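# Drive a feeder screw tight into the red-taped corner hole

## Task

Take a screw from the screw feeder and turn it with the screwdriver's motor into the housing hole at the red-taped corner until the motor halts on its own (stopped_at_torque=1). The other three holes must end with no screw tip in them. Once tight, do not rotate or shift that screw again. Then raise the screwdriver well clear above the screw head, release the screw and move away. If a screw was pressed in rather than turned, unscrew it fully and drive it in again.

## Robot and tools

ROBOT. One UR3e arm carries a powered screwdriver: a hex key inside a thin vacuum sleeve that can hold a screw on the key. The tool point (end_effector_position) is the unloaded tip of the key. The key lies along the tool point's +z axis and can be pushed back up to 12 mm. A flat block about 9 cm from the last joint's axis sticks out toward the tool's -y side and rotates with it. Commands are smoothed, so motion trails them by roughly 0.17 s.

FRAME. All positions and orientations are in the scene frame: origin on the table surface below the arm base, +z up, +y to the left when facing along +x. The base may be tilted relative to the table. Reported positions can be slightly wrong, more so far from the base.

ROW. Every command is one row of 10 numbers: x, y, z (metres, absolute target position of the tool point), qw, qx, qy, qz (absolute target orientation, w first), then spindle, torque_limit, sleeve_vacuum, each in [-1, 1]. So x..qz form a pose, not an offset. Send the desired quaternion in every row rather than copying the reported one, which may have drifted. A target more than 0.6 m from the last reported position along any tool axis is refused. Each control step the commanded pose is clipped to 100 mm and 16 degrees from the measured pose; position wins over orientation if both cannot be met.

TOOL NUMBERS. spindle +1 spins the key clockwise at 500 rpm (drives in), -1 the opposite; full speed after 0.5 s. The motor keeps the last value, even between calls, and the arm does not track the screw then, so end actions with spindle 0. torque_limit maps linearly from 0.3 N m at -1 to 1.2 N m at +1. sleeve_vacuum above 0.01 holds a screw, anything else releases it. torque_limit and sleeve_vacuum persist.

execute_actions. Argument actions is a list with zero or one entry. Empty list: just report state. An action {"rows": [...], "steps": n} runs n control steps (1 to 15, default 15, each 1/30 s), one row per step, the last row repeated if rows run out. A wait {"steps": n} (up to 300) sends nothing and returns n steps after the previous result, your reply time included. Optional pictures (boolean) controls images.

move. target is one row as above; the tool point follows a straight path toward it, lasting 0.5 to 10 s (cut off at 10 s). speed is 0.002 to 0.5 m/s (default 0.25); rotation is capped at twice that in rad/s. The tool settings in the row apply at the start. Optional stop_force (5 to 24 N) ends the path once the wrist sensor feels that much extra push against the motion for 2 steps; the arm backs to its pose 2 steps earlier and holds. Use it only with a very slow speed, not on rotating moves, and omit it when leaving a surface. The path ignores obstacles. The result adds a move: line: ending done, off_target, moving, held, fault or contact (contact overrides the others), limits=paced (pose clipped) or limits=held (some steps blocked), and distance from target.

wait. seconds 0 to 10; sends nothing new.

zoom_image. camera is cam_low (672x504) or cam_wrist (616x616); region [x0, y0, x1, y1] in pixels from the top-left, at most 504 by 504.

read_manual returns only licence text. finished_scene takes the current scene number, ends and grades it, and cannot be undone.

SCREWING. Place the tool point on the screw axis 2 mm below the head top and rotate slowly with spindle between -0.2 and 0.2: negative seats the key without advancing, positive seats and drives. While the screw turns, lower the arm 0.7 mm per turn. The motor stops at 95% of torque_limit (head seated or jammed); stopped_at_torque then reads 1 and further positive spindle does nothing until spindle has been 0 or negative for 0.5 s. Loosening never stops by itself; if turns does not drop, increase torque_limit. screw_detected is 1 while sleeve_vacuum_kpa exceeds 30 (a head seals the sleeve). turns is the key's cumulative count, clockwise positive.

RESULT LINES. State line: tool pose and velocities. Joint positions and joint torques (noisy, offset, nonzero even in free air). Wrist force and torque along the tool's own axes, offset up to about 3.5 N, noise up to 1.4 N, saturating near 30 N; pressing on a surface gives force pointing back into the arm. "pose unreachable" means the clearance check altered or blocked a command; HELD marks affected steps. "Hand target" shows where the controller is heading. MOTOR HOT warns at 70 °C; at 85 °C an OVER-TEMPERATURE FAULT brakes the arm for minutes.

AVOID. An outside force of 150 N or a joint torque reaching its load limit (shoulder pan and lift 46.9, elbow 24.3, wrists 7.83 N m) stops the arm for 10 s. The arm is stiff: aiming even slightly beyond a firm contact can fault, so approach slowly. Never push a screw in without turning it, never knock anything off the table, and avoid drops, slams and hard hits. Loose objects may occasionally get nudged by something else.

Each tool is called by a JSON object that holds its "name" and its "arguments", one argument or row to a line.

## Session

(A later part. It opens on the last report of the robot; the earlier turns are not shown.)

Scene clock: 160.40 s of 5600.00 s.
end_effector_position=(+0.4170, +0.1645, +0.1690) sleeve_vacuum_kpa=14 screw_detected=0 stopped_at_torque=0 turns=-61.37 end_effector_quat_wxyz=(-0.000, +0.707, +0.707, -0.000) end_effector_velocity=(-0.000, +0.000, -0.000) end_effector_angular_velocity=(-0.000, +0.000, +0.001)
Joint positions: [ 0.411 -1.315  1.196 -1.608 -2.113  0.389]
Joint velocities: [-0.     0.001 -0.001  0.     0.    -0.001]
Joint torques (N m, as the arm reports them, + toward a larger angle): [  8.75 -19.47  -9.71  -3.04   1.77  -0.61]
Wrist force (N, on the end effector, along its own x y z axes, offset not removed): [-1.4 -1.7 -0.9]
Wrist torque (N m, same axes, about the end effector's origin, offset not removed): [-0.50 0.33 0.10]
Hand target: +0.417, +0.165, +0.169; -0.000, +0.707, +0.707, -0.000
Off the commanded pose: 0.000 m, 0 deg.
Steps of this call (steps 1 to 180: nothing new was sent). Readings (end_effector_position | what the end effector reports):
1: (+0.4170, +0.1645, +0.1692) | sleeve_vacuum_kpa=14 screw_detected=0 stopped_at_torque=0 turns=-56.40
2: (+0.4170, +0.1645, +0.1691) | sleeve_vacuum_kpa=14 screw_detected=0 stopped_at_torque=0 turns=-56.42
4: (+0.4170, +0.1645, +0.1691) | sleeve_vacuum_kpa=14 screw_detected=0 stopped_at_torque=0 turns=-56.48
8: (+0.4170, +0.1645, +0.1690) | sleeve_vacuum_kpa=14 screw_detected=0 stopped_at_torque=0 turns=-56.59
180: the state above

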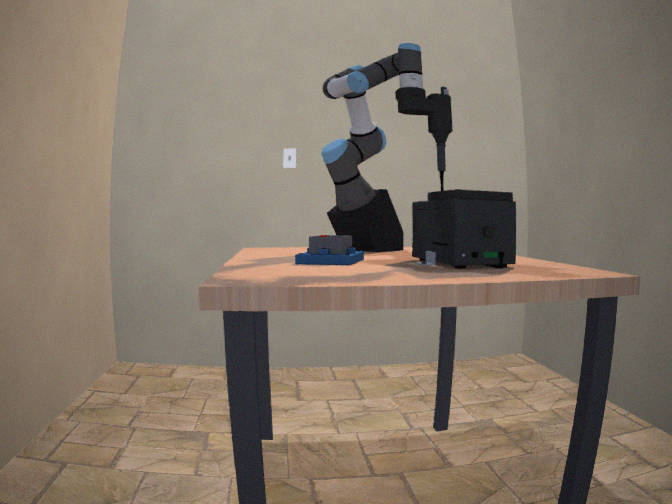

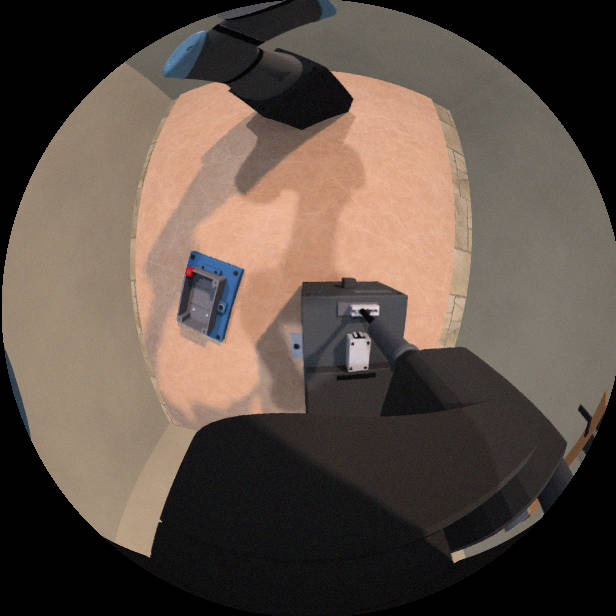

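{"name": "move", "arguments": {
  "target": [0.417,0.1645,0.155,0,0.7071,0.7071,0,-0.1,0,1],
  "speed": 0.004,
  "stop_force": 7
}}

{"name": "move", "arguments": {
  "target": [0.417,0.1645,0.21,0,0.7071,0.7071,0,0,0,1],
  "speed": 0.05
}}

{"name": "zoom_image", "arguments": {
  "camera": "cam_wrist",
  "region": [330,280,390,325]
}}

Scene clock: 168.93 s of 5600.00 s.
end_effector_position=(+0.4171, +0.1645, +0.1656) sleeve_vacuum_kpa=14 screw_detected=0 stopped_at_torque=0 turns=-68.48 end_effector_quat_wxyz=(+0.000, +0.707, +0.707, +0.000) end_effector_velocity=(-0.001, -0.000, +0.002) end_effector_angular_velocity=(-0.000, +0.001, -0.001)
Joint positions: [ 0.405 -1.317  1.214 -1.627 -2.112  0.383]
Joint velocities: [ 0.002 -0.001 -0.007  0.012  0.     0.004]
Joint torques (N m, as the arm reports them, + toward a larger angle): [ 12.11 -13.72 -12.56  -0.51   1.14   0.65]
Wrist force (N, on the end effector, along its own x y z axes, offset not removed): [-2.0 -0.4 -6.1]
Wrist torque (N m, same axes, about the end effector's origin, offset not removed): [-0.39 0.60 0.26]
Hand target: +0.417, +0.165, +0.166; -0.000, +0.707, +0.707, -0.000
Off the commanded pose: 0.011 m, 0 deg.
move: contact

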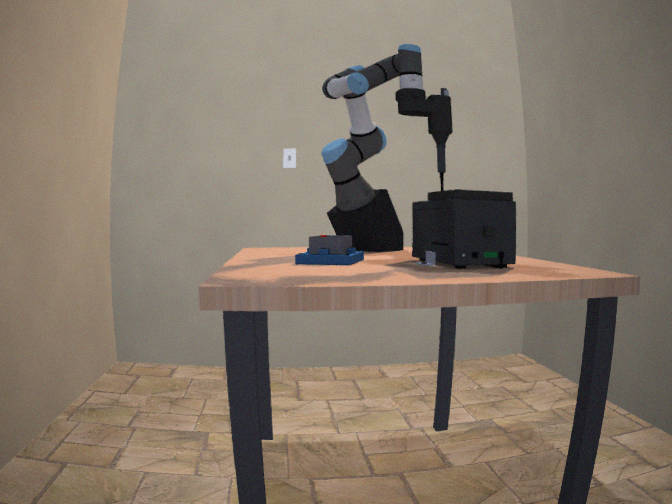

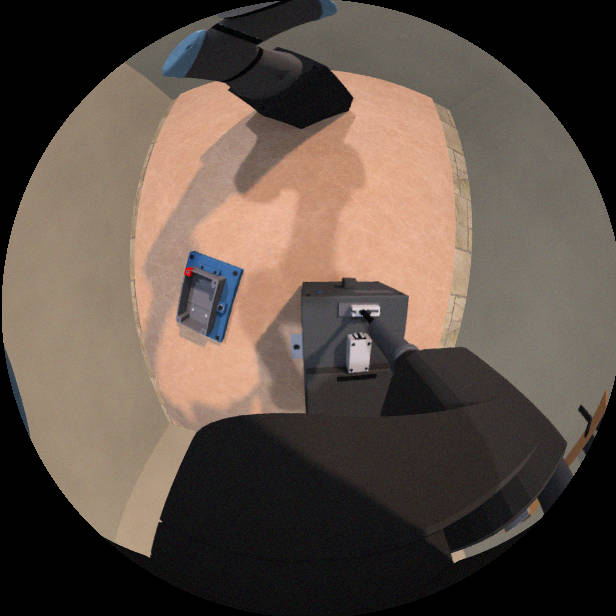

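Scene clock: 170.53 s of 5600.00 s.
end_effector_position=(+0.4169, +0.1644, +0.2096) sleeve_vacuum_kpa=14 screw_detected=0 stopped_at_torque=0 turns=-68.67 end_effector_quat_wxyz=(+0.000, +0.707, +0.707, +0.000) end_effector_velocity=(-0.000, +0.000, +0.002) end_effector_angular_velocity=(-0.004, +0.006, +0.002)
Joint positions: [ 0.469 -1.268  0.956 -1.38  -2.121  0.456]
Joint velocities: [ 0.005  0.019 -0.039  0.031 -0.002  0.008]
Joint torques (N m, as the arm reports them, + toward a larger angle): [ 13.58 -14.47 -14.21  -1.36  -0.23   0.74]
Wrist force (N, on the end effector, along its own x y z axes, offset not removed): [0.7 -2.0 -0.4]
Wrist torque (N m, same axes, about the end effector's origin, offset not removed): [-0.44 -0.22 0.22]
Hand target: +0.417, +0.164, +0.210; +0.000, +0.707, +0.707, +0.000
Off the commanded pose: 0.000 m, 0 deg.
move: done

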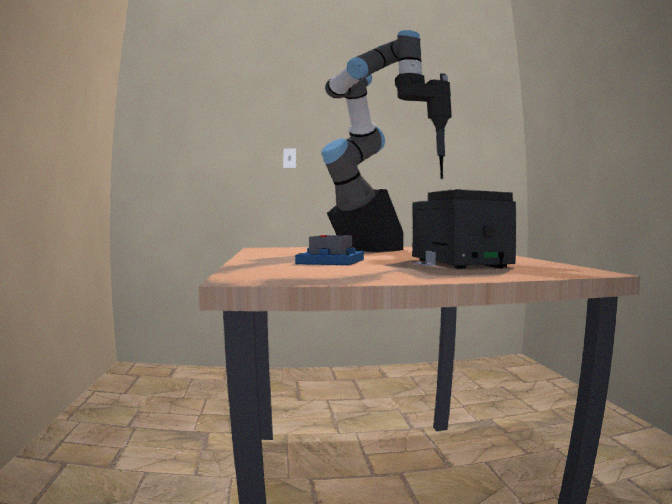

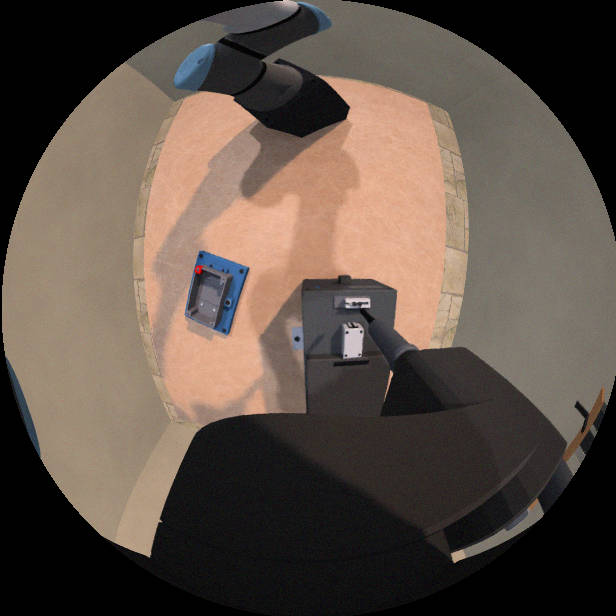

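Region (330, 280, 390, 325) of cam_wrist's 616x616 image, scaled by 8.400, with more detail than that image has; it fills the top 378 rows of this view, and the rest is white.

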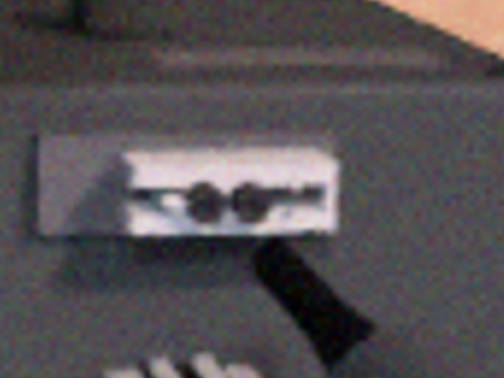

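{"name": "move", "arguments": {
  "target": [0.4175,0.178,0.175,0,0.7071,0.7071,0,0,0,0],
  "speed": 0.05
}}

{"name": "wait", "arguments": {
  "seconds": 1
}}

{"name": "zoom_image", "arguments": {
  "camera": "cam_wrist",
  "region": [336,296,376,326]
}}

Scene clock: 181.60 s of 5600.00 s.
end_effector_position=(+0.4175, +0.1779, +0.1754) sleeve_vacuum_kpa=0 screw_detected=0 stopped_at_torque=0 turns=-68.67 end_effector_quat_wxyz=(-0.000, +0.707, +0.707, -0.000) end_effector_velocity=(+0.001, +0.001, -0.003) end_effector_angular_velocity=(+0.002, -0.004, -0.001)
Joint positions: [ 0.448 -1.267  1.123 -1.56  -2.118  0.432]
Joint velocities: [-0.002 -0.005  0.022 -0.024  0.001 -0.004]
Joint torques (N m, as the arm reports them, + toward a larger angle): [  9.66 -19.78 -10.02  -3.12   1.82  -0.68]
Wrist force (N, on the end effector, along its own x y z axes, offset not removed): [-0.4 0.1 -2.9]
Wrist torque (N m, same axes, about the end effector's origin, offset not removed): [0.00 -0.09 -0.06]
Hand target: +0.418, +0.178, +0.175; -0.000, +0.707, +0.707, -0.000
Off the commanded pose: 0.000 m, 0 deg.
After step 90, 6.87 s passed at rest.
move: done

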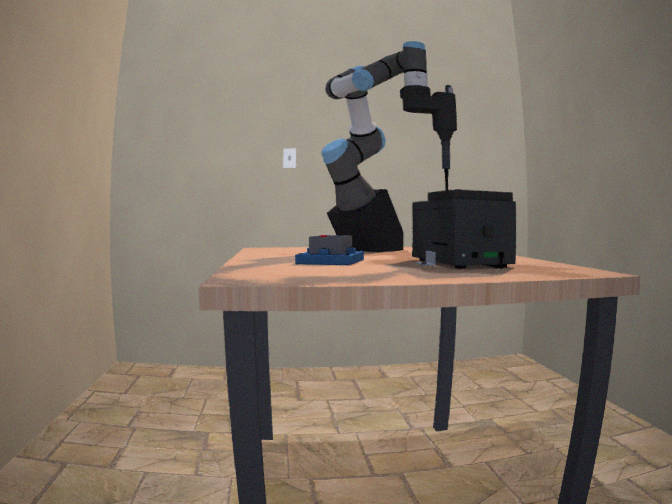

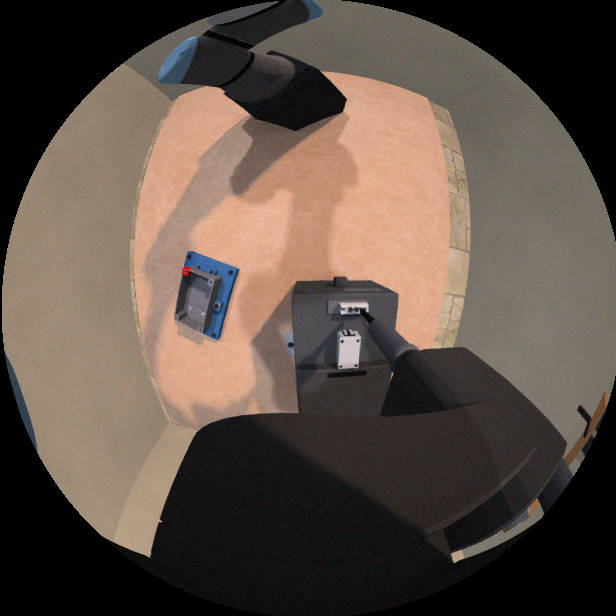

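Scene clock: 182.60 s of 5600.00 s.
end_effector_position=(+0.4175, +0.1780, +0.1750) sleeve_vacuum_kpa=0 screw_detected=0 stopped_at_torque=0 turns=-68.67 end_effector_quat_wxyz=(-0.000, +0.707, +0.707, -0.000) end_effector_velocity=(-0.001, +0.000, -0.001) end_effector_angular_velocity=(-0.001, +0.003, +0.001)
Joint positions: [ 0.448 -1.267  1.126 -1.563 -2.118  0.432]
Joint velocities: [0.    0.003 0.    0.001 0.    0.001]
Joint torques (N m, as the arm reports them, + toward a larger angle): [  9.11 -20.01  -9.91  -3.2    1.83  -0.64]
Wrist force (N, on the end effector, along its own x y z axes, offset not removed): [-0.1 -3.3 -1.8]
Wrist torque (N m, same axes, about the end effector's origin, offset not removed): [-0.96 -0.03 0.29]
Hand target: +0.418, +0.178, +0.175; -0.000, +0.707, +0.707, -0.000
Off the commanded pose: 0.000 m, 0 deg.
Steps of this call (steps 1 to 30: nothing new was sent). Readings (end_effector_position | what the end effector reports):
1: (+0.4175, +0.1779, +0.1753) | sleeve_vacuum_kpa=0 screw_detected=0 stopped_at_torque=0 turns=-68.67
2: (+0.4175, +0.1779, +0.1752) | sleeve_vacuum_kpa=0 screw_detected=0 stopped_at_torque=0 turns=-68.67
4: (+0.4175, +0.1780, +0.1752) | sleeve_vacuum_kpa=0 screw_detected=0 stopped_at_torque=0 turns=-68.67
8: (+0.4175, +0.1780, +0.1751) | sleeve_vacuum_kpa=0 screw_detected=0 stopped_at_torque=0 turns=-68.67
30: the state above

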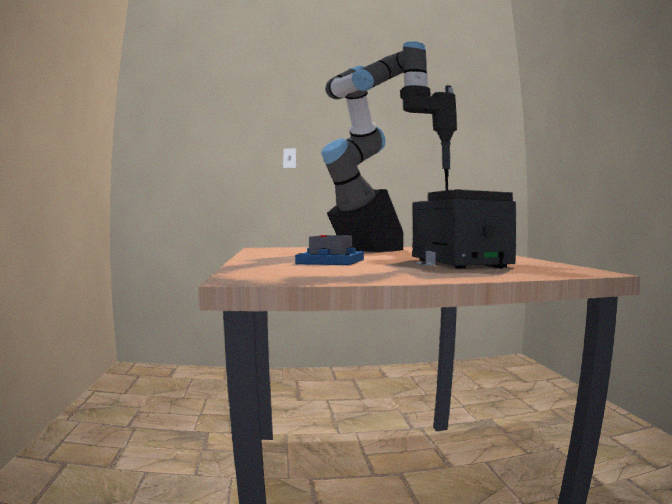

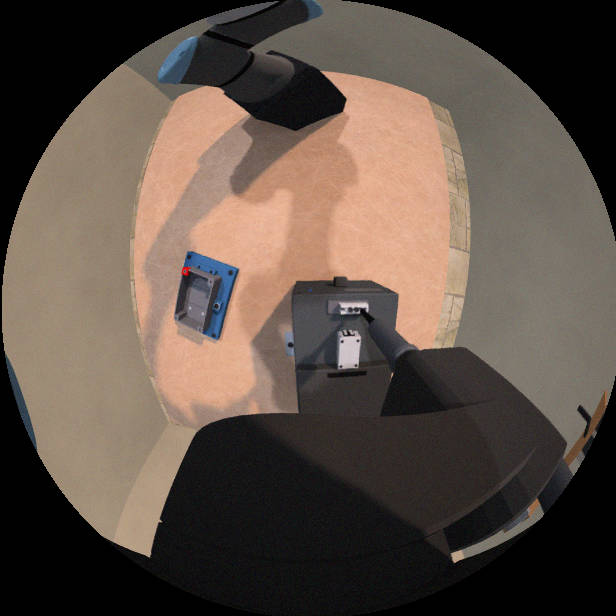

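Region (336, 296, 376, 326) of cam_wrist's 616x616 image, scaled by 12.600, with more detail than that image has; it fills the top 378 rows of this view, and the rest is white.

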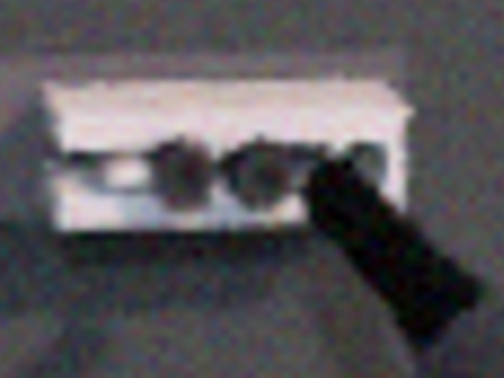

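{"name": "move", "arguments": {
  "target": [0.4172,0.1721,0.173,0,0.7071,0.7071,0,0,0,0],
  "speed": 0.02
}}

{"name": "move", "arguments": {
  "target": [0.4172,0.1721,0.167,0,0.7071,0.7071,0,-0.1,0,0],
  "speed": 0.005
}}

{"name": "execute_actions", "arguments": {
  "actions": [
    {"rows":[[0.4172,0.1721,0.167,0,0.7071,0.7071,0,0,0,1]]}
  ]
}}

{"name": "zoom_image", "arguments": {
  "camera": "cam_wrist",
  "region": [336,296,376,326]
}}

Scene clock: 192.17 s of 5600.00 s.
end_effector_position=(+0.4172, +0.1725, +0.1731) sleeve_vacuum_kpa=0 screw_detected=0 stopped_at_torque=0 turns=-68.67 end_effector_quat_wxyz=(-0.000, +0.707, +0.707, -0.000) end_effector_velocity=(+0.000, -0.003, -0.001) end_effector_angular_velocity=(+0.001, -0.001, -0.001)
Joint positions: [ 0.434 -1.287  1.153 -1.579 -2.116  0.415]
Joint velocities: [-0.007 -0.011  0.015 -0.01   0.001 -0.009]
Joint torques (N m, as the arm reports them, + toward a larger angle): [  9.24 -19.84  -9.83  -3.1    1.75  -0.61]
Wrist force (N, on the end effector, along its own x y z axes, offset not removed): [-0.3 -0.4 0.7]
Wrist torque (N m, same axes, about the end effector's origin, offset not removed): [-0.16 0.12 0.01]
Hand target: +0.417, +0.172, +0.173; -0.000, +0.707, +0.707, -0.000
Off the commanded pose: 0.000 m, 0 deg.
After step 90, 5.83 s passed at rest.
move: done

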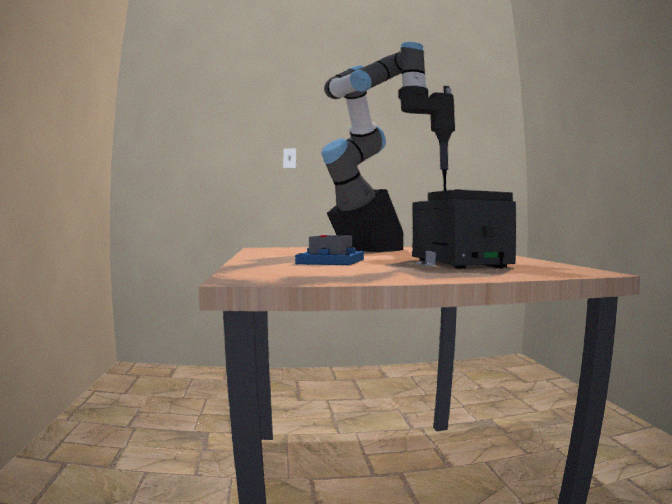

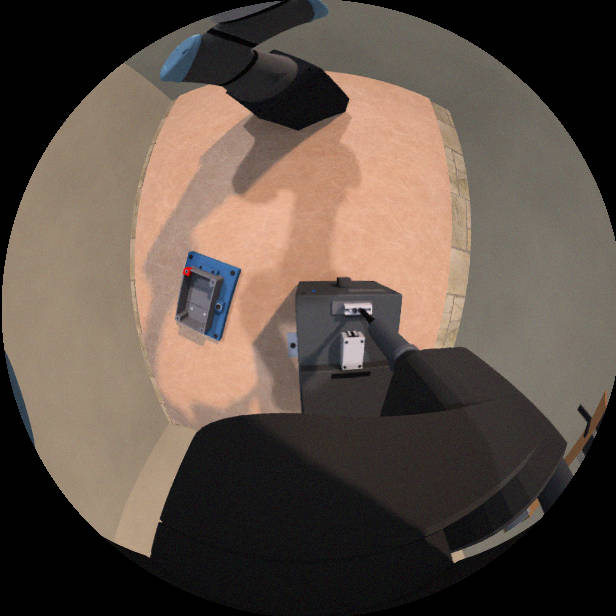

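Scene clock: 193.60 s of 5600.00 s.
end_effector_position=(+0.4172, +0.1721, +0.1672) sleeve_vacuum_kpa=0 screw_detected=0 stopped_at_torque=0 turns=-69.86 end_effector_quat_wxyz=(-0.000, +0.707, +0.707, -0.000) end_effector_velocity=(+0.001, +0.000, -0.001) end_effector_angular_velocity=(+0.001, -0.002, +0.002)
Joint positions: [ 0.424 -1.292  1.185 -1.611 -2.115  0.405]
Joint velocities: [-0.002 -0.002  0.008 -0.011  0.001 -0.005]
Joint torques (N m, as the arm reports them, + toward a larger angle): [  8.36 -18.73  -7.95  -2.6    1.51  -0.54]
Wrist force (N, on the end effector, along its own x y z axes, offset not removed): [-1.3 -2.1 -6.4]
Wrist torque (N m, same axes, about the end effector's origin, offset not removed): [-0.59 0.23 0.10]
Hand target: +0.417, +0.172, +0.167; -0.000, +0.707, +0.707, -0.000
Off the commanded pose: 0.000 m, 0 deg.
move: done

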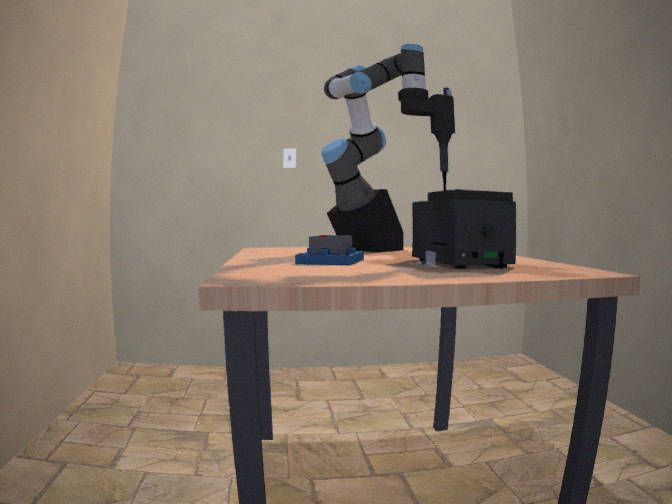

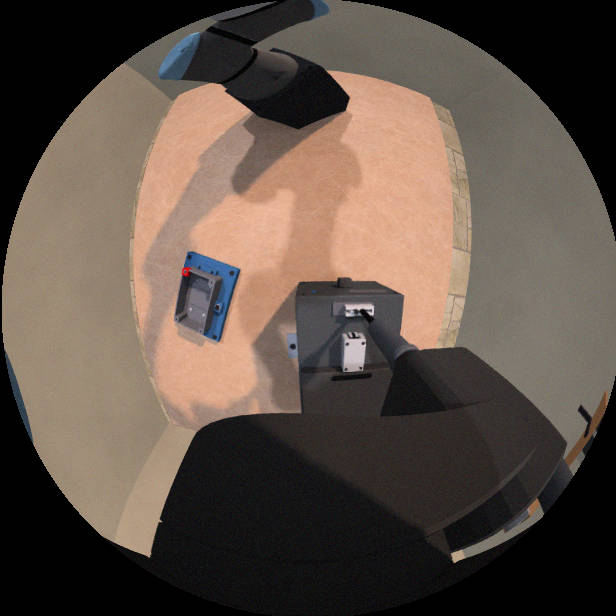

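Scene clock: 194.10 s of 5600.00 s.
end_effector_position=(+0.4172, +0.1721, +0.1670) sleeve_vacuum_kpa=14 screw_detected=0 stopped_at_torque=0 turns=-69.86 end_effector_quat_wxyz=(-0.000, +0.707, +0.707, -0.000) end_effector_velocity=(-0.001, +0.000, -0.001) end_effector_angular_velocity=(-0.001, +0.002, +0.001)
Joint positions: [ 0.424 -1.293  1.187 -1.613 -2.115  0.404]
Joint velocities: [ 0.     0.001  0.001  0.001 -0.     0.001]
Joint torques (N m, as the arm reports them, + toward a larger angle): [  7.7  -18.46  -8.49  -2.68   1.49  -0.64]
Wrist force (N, on the end effector, along its own x y z axes, offset not removed): [1.7 -2.9 -3.9]
Wrist torque (N m, same axes, about the end effector's origin, offset not removed): [-0.91 -0.31 0.18]
Hand target: +0.417, +0.172, +0.167; -0.000, +0.707, +0.707, -0.000
Off the commanded pose: 0.000 m, 0 deg.
Steps of this call (steps 1 to 15: all 15 steps of this action). Readings (end_effector_position | what the end effector reports):
1: (+0.4172, +0.1721, +0.1672) | sleeve_vacuum_kpa=14 screw_detected=0 stopped_at_torque=0 turns=-69.86
2: (+0.4172, +0.1721, +0.1671) | sleeve_vacuum_kpa=14 screw_detected=0 stopped_at_torque=0 turns=-69.86
4: (+0.4172, +0.1721, +0.1671) | sleeve_vacuum_kpa=14 screw_detected=0 stopped_at_torque=0 turns=-69.86
8: (+0.4172, +0.1721, +0.1670) | sleeve_vacuum_kpa=14 screw_detected=0 stopped_at_torque=0 turns=-69.86
15: the state above

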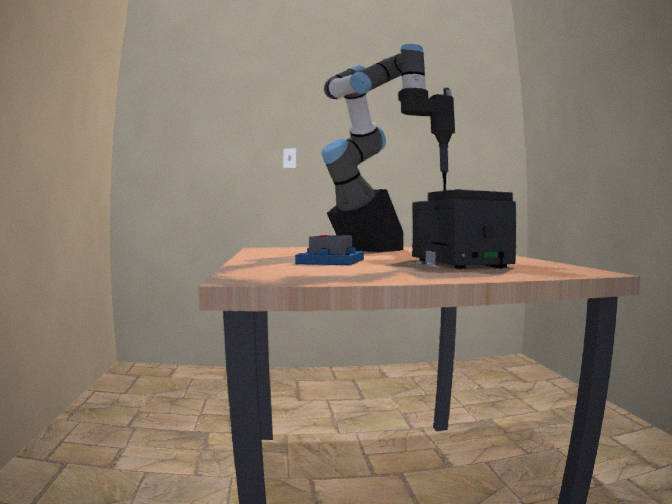

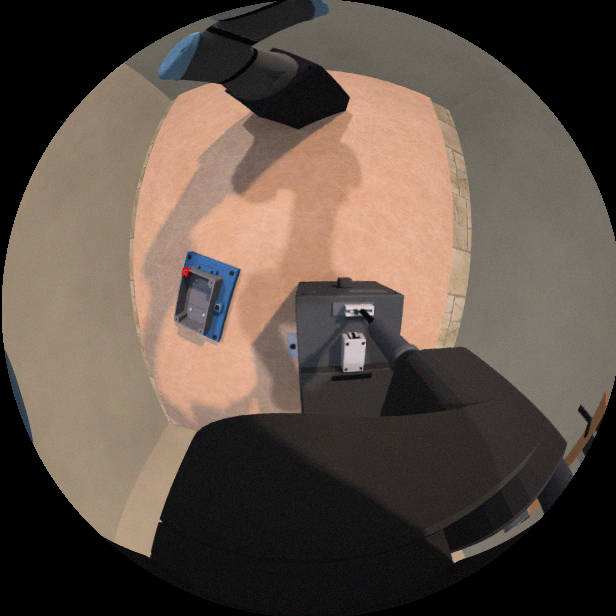

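Region (336, 296, 376, 326) of cam_wrist's 616x616 image, scaled by 12.600, with more detail than that image has; it fills the top 378 rows of this view, and the rest is white.

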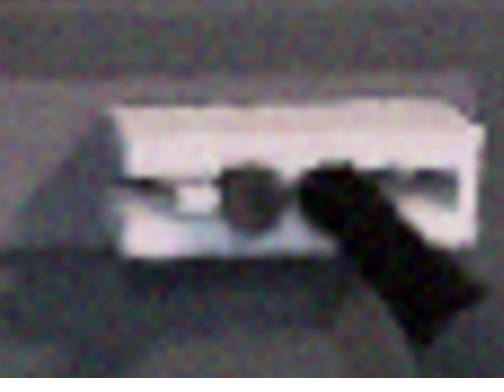

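{"name": "move", "arguments": {
  "target": [0.4172,0.1721,0.173,0,0.7071,0.7071,0,0,0,0],
  "speed": 0.02
}}

{"name": "move", "arguments": {
  "target": [0.4183,0.1716,0.173,0,0.7071,0.7071,0,0,0,0],
  "speed": 0.02
}}

{"name": "move", "arguments": {
  "target": [0.4183,0.1716,0.167,0,0.7071,0.7071,0,-0.1,0,0],
  "speed": 0.005
}}

{"name": "execute_actions", "arguments": {
  "actions": [
    {"rows":[[0.4183,0.1716,0.167,0,0.7071,0.7071,0,0,0,1]]}
  ]
}}

{"name": "zoom_image", "arguments": {
  "camera": "cam_wrist",
  "region": [336,296,376,326]
}}

Scene clock: 208.97 s of 5600.00 s.
end_effector_position=(+0.4172, +0.1721, +0.1726) sleeve_vacuum_kpa=0 screw_detected=0 stopped_at_torque=0 turns=-69.86 end_effector_quat_wxyz=(+0.000, +0.707, +0.707, +0.000) end_effector_velocity=(-0.000, -0.000, +0.002) end_effector_angular_velocity=(-0.001, +0.001, +0.002)
Joint positions: [ 0.432 -1.289  1.158 -1.583 -2.116  0.413]
Joint velocities: [ 0.004  0.003 -0.016  0.017 -0.001  0.003]
Joint torques (N m, as the arm reports them, + toward a larger angle): [ 13.06 -13.41 -14.81  -1.25  -0.28   0.72]
Wrist force (N, on the end effector, along its own x y z axes, offset not removed): [-1.3 -1.3 0.1]
Wrist torque (N m, same axes, about the end effector's origin, offset not removed): [-0.35 0.30 0.07]
Hand target: +0.417, +0.172, +0.173; +0.000, +0.707, +0.707, +0.000
Off the commanded pose: 0.000 m, 0 deg.
After step 90, 11.13 s passed at rest.
move: done

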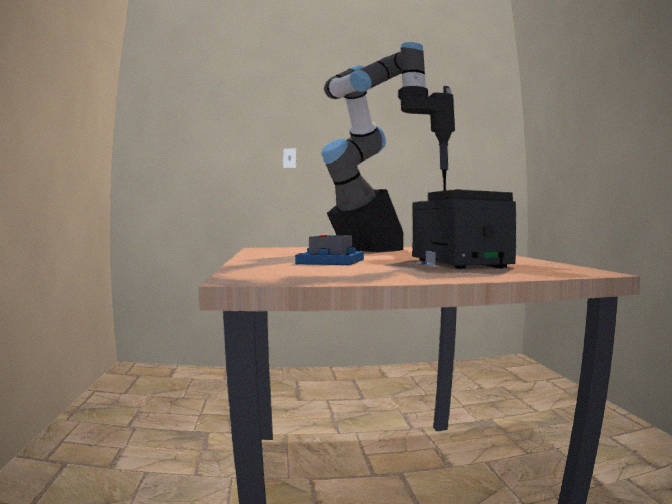

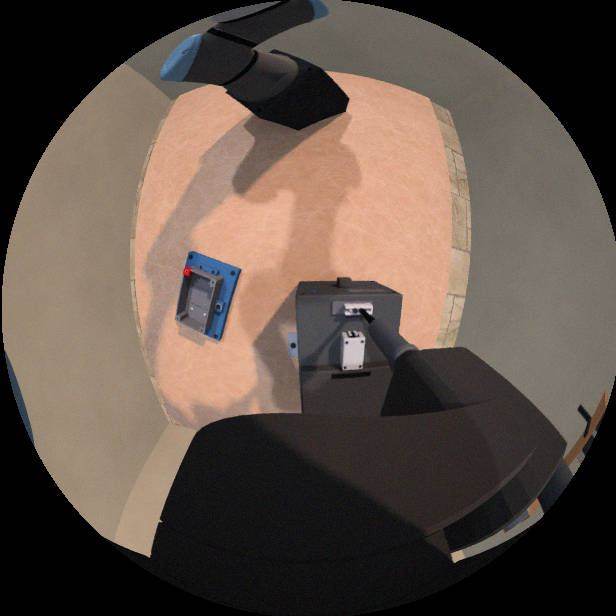

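Scene clock: 209.67 s of 5600.00 s.
end_effector_position=(+0.4182, +0.1716, +0.1730) sleeve_vacuum_kpa=0 screw_detected=0 stopped_at_torque=0 turns=-69.86 end_effector_quat_wxyz=(+0.000, +0.707, +0.707, +0.000) end_effector_velocity=(-0.000, -0.000, -0.001) end_effector_angular_velocity=(-0.001, +0.002, +0.001)
Joint positions: [ 0.431 -1.286  1.15  -1.579 -2.116  0.412]
Joint velocities: [-0.001  0.003 -0.004  0.003 -0.    -0.   ]
Joint torques (N m, as the arm reports them, + toward a larger angle): [  8.82 -14.48 -14.51  -1.21   1.84  -0.7 ]
Wrist force (N, on the end effector, along its own x y z axes, offset not removed): [-0.3 -3.1 -1.6]
Wrist torque (N m, same axes, about the end effector's origin, offset not removed): [-0.92 -0.11 0.26]
Hand target: +0.418, +0.172, +0.173; +0.000, +0.707, +0.707, +0.000
Off the commanded pose: 0.000 m, 0 deg.
move: done

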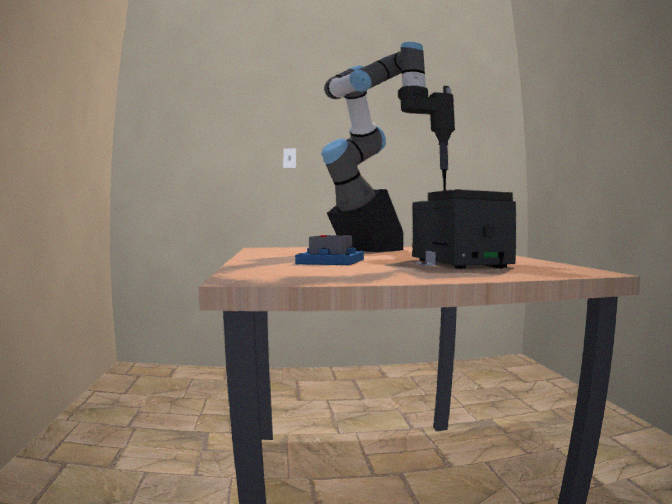

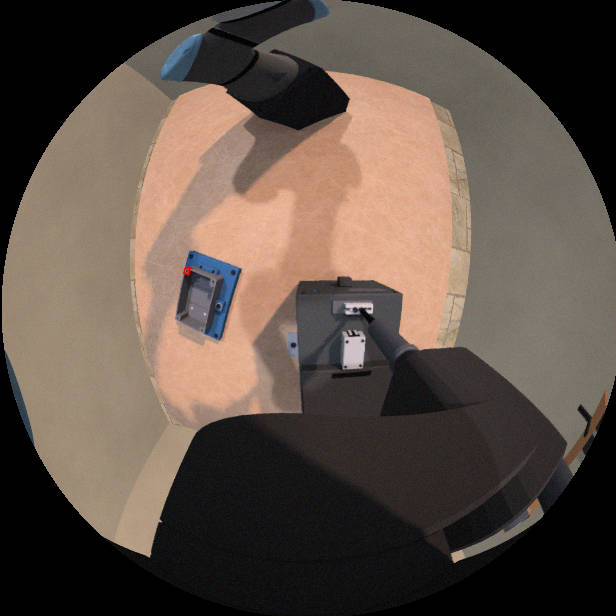

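Scene clock: 211.07 s of 5600.00 s.
end_effector_position=(+0.4183, +0.1716, +0.1672) sleeve_vacuum_kpa=0 screw_detected=0 stopped_at_torque=0 turns=-71.02 end_effector_quat_wxyz=(-0.000, +0.707, +0.707, -0.000) end_effector_velocity=(-0.000, -0.000, -0.002) end_effector_angular_velocity=(-0.000, +0.001, +0.001)
Joint positions: [ 0.422 -1.29   1.18  -1.61  -2.115  0.402]
Joint velocities: [-0.002 -0.002  0.009 -0.008  0.    -0.003]
Joint torques (N m, as the arm reports them, + toward a larger angle): [  7.35 -18.53  -8.26  -2.8    1.52  -0.59]
Wrist force (N, on the end effector, along its own x y z axes, offset not removed): [1.2 -1.4 -6.5]
Wrist torque (N m, same axes, about the end effector's origin, offset not removed): [-0.35 -0.44 0.16]
Hand target: +0.418, +0.172, +0.167; -0.000, +0.707, +0.707, -0.000
Off the commanded pose: 0.000 m, 0 deg.
move: done

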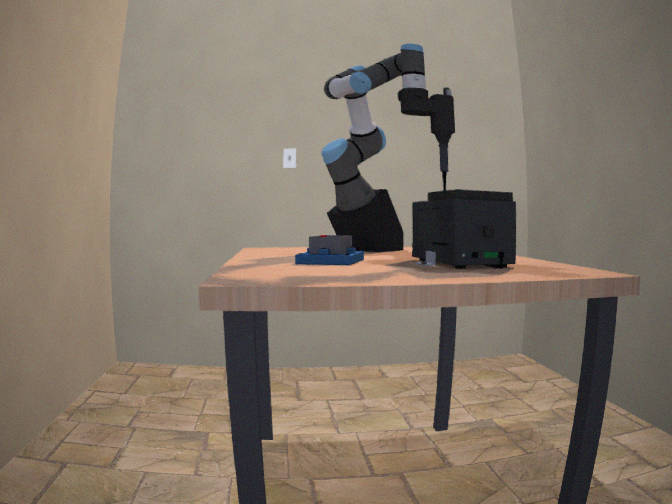

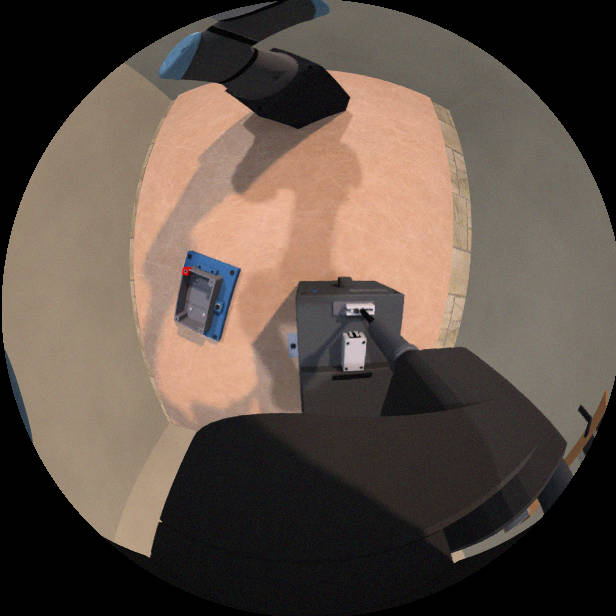

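Scene clock: 211.57 s of 5600.00 s.
end_effector_position=(+0.4183, +0.1716, +0.1670) sleeve_vacuum_kpa=14 screw_detected=0 stopped_at_torque=0 turns=-71.02 end_effector_quat_wxyz=(-0.000, +0.707, +0.707, -0.000) end_effector_velocity=(-0.000, +0.000, -0.001) end_effector_angular_velocity=(-0.001, +0.001, +0.000)
Joint positions: [ 0.422 -1.29   1.181 -1.611 -2.114  0.402]
Joint velocities: [-0.     0.001  0.002 -0.001  0.     0.   ]
Joint torques (N m, as the arm reports them, + toward a larger angle): [  7.86 -18.36  -8.73  -2.76   1.58  -0.62]
Wrist force (N, on the end effector, along its own x y z axes, offset not removed): [-1.2 -2.6 -3.9]
Wrist torque (N m, same axes, about the end effector's origin, offset not removed): [-0.71 0.43 0.25]
Hand target: +0.418, +0.172, +0.167; -0.000, +0.707, +0.707, -0.000
Off the commanded pose: 0.000 m, 0 deg.
Steps of this call (steps 1 to 15: all 15 steps of this action). Readings (end_effector_position | what the end effector reports):
1: (+0.4183, +0.1716, +0.1672) | sleeve_vacuum_kpa=14 screw_detected=0 stopped_at_torque=0 turns=-71.02
2: (+0.4183, +0.1716, +0.1671) | sleeve_vacuum_kpa=14 screw_detected=0 stopped_at_torque=0 turns=-71.02
4: (+0.4183, +0.1716, +0.1671) | sleeve_vacuum_kpa=14 screw_detected=0 stopped_at_torque=0 turns=-71.02
8: (+0.4183, +0.1716, +0.1670) | sleeve_vacuum_kpa=14 screw_detected=0 stopped_at_torque=0 turns=-71.02
15: the state above

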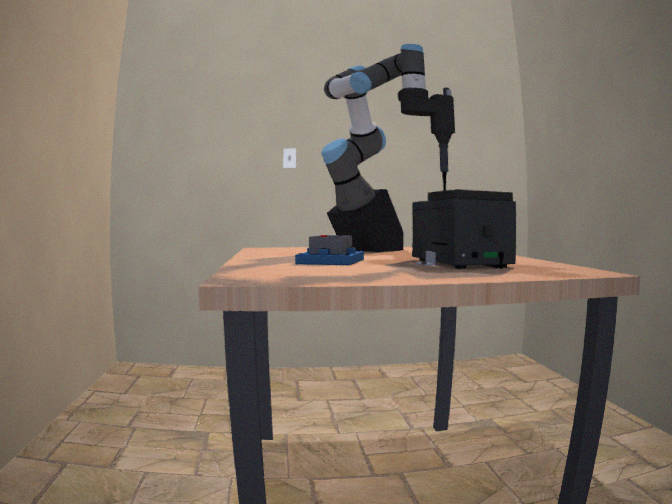

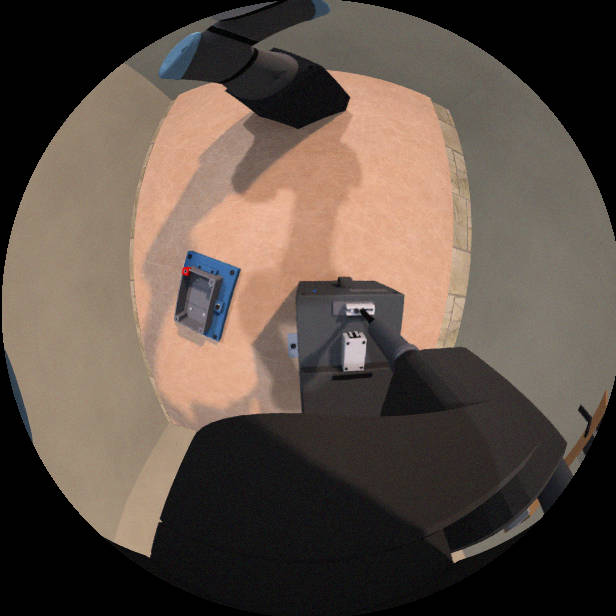

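Region (336, 296, 376, 326) of cam_wrist's 616x616 image, scaled by 12.600, with more detail than that image has; it fills the top 378 rows of this view, and the rest is white.

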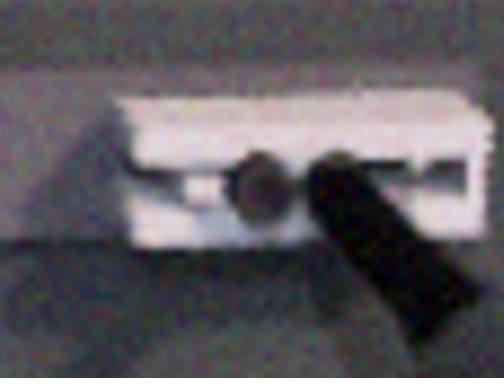

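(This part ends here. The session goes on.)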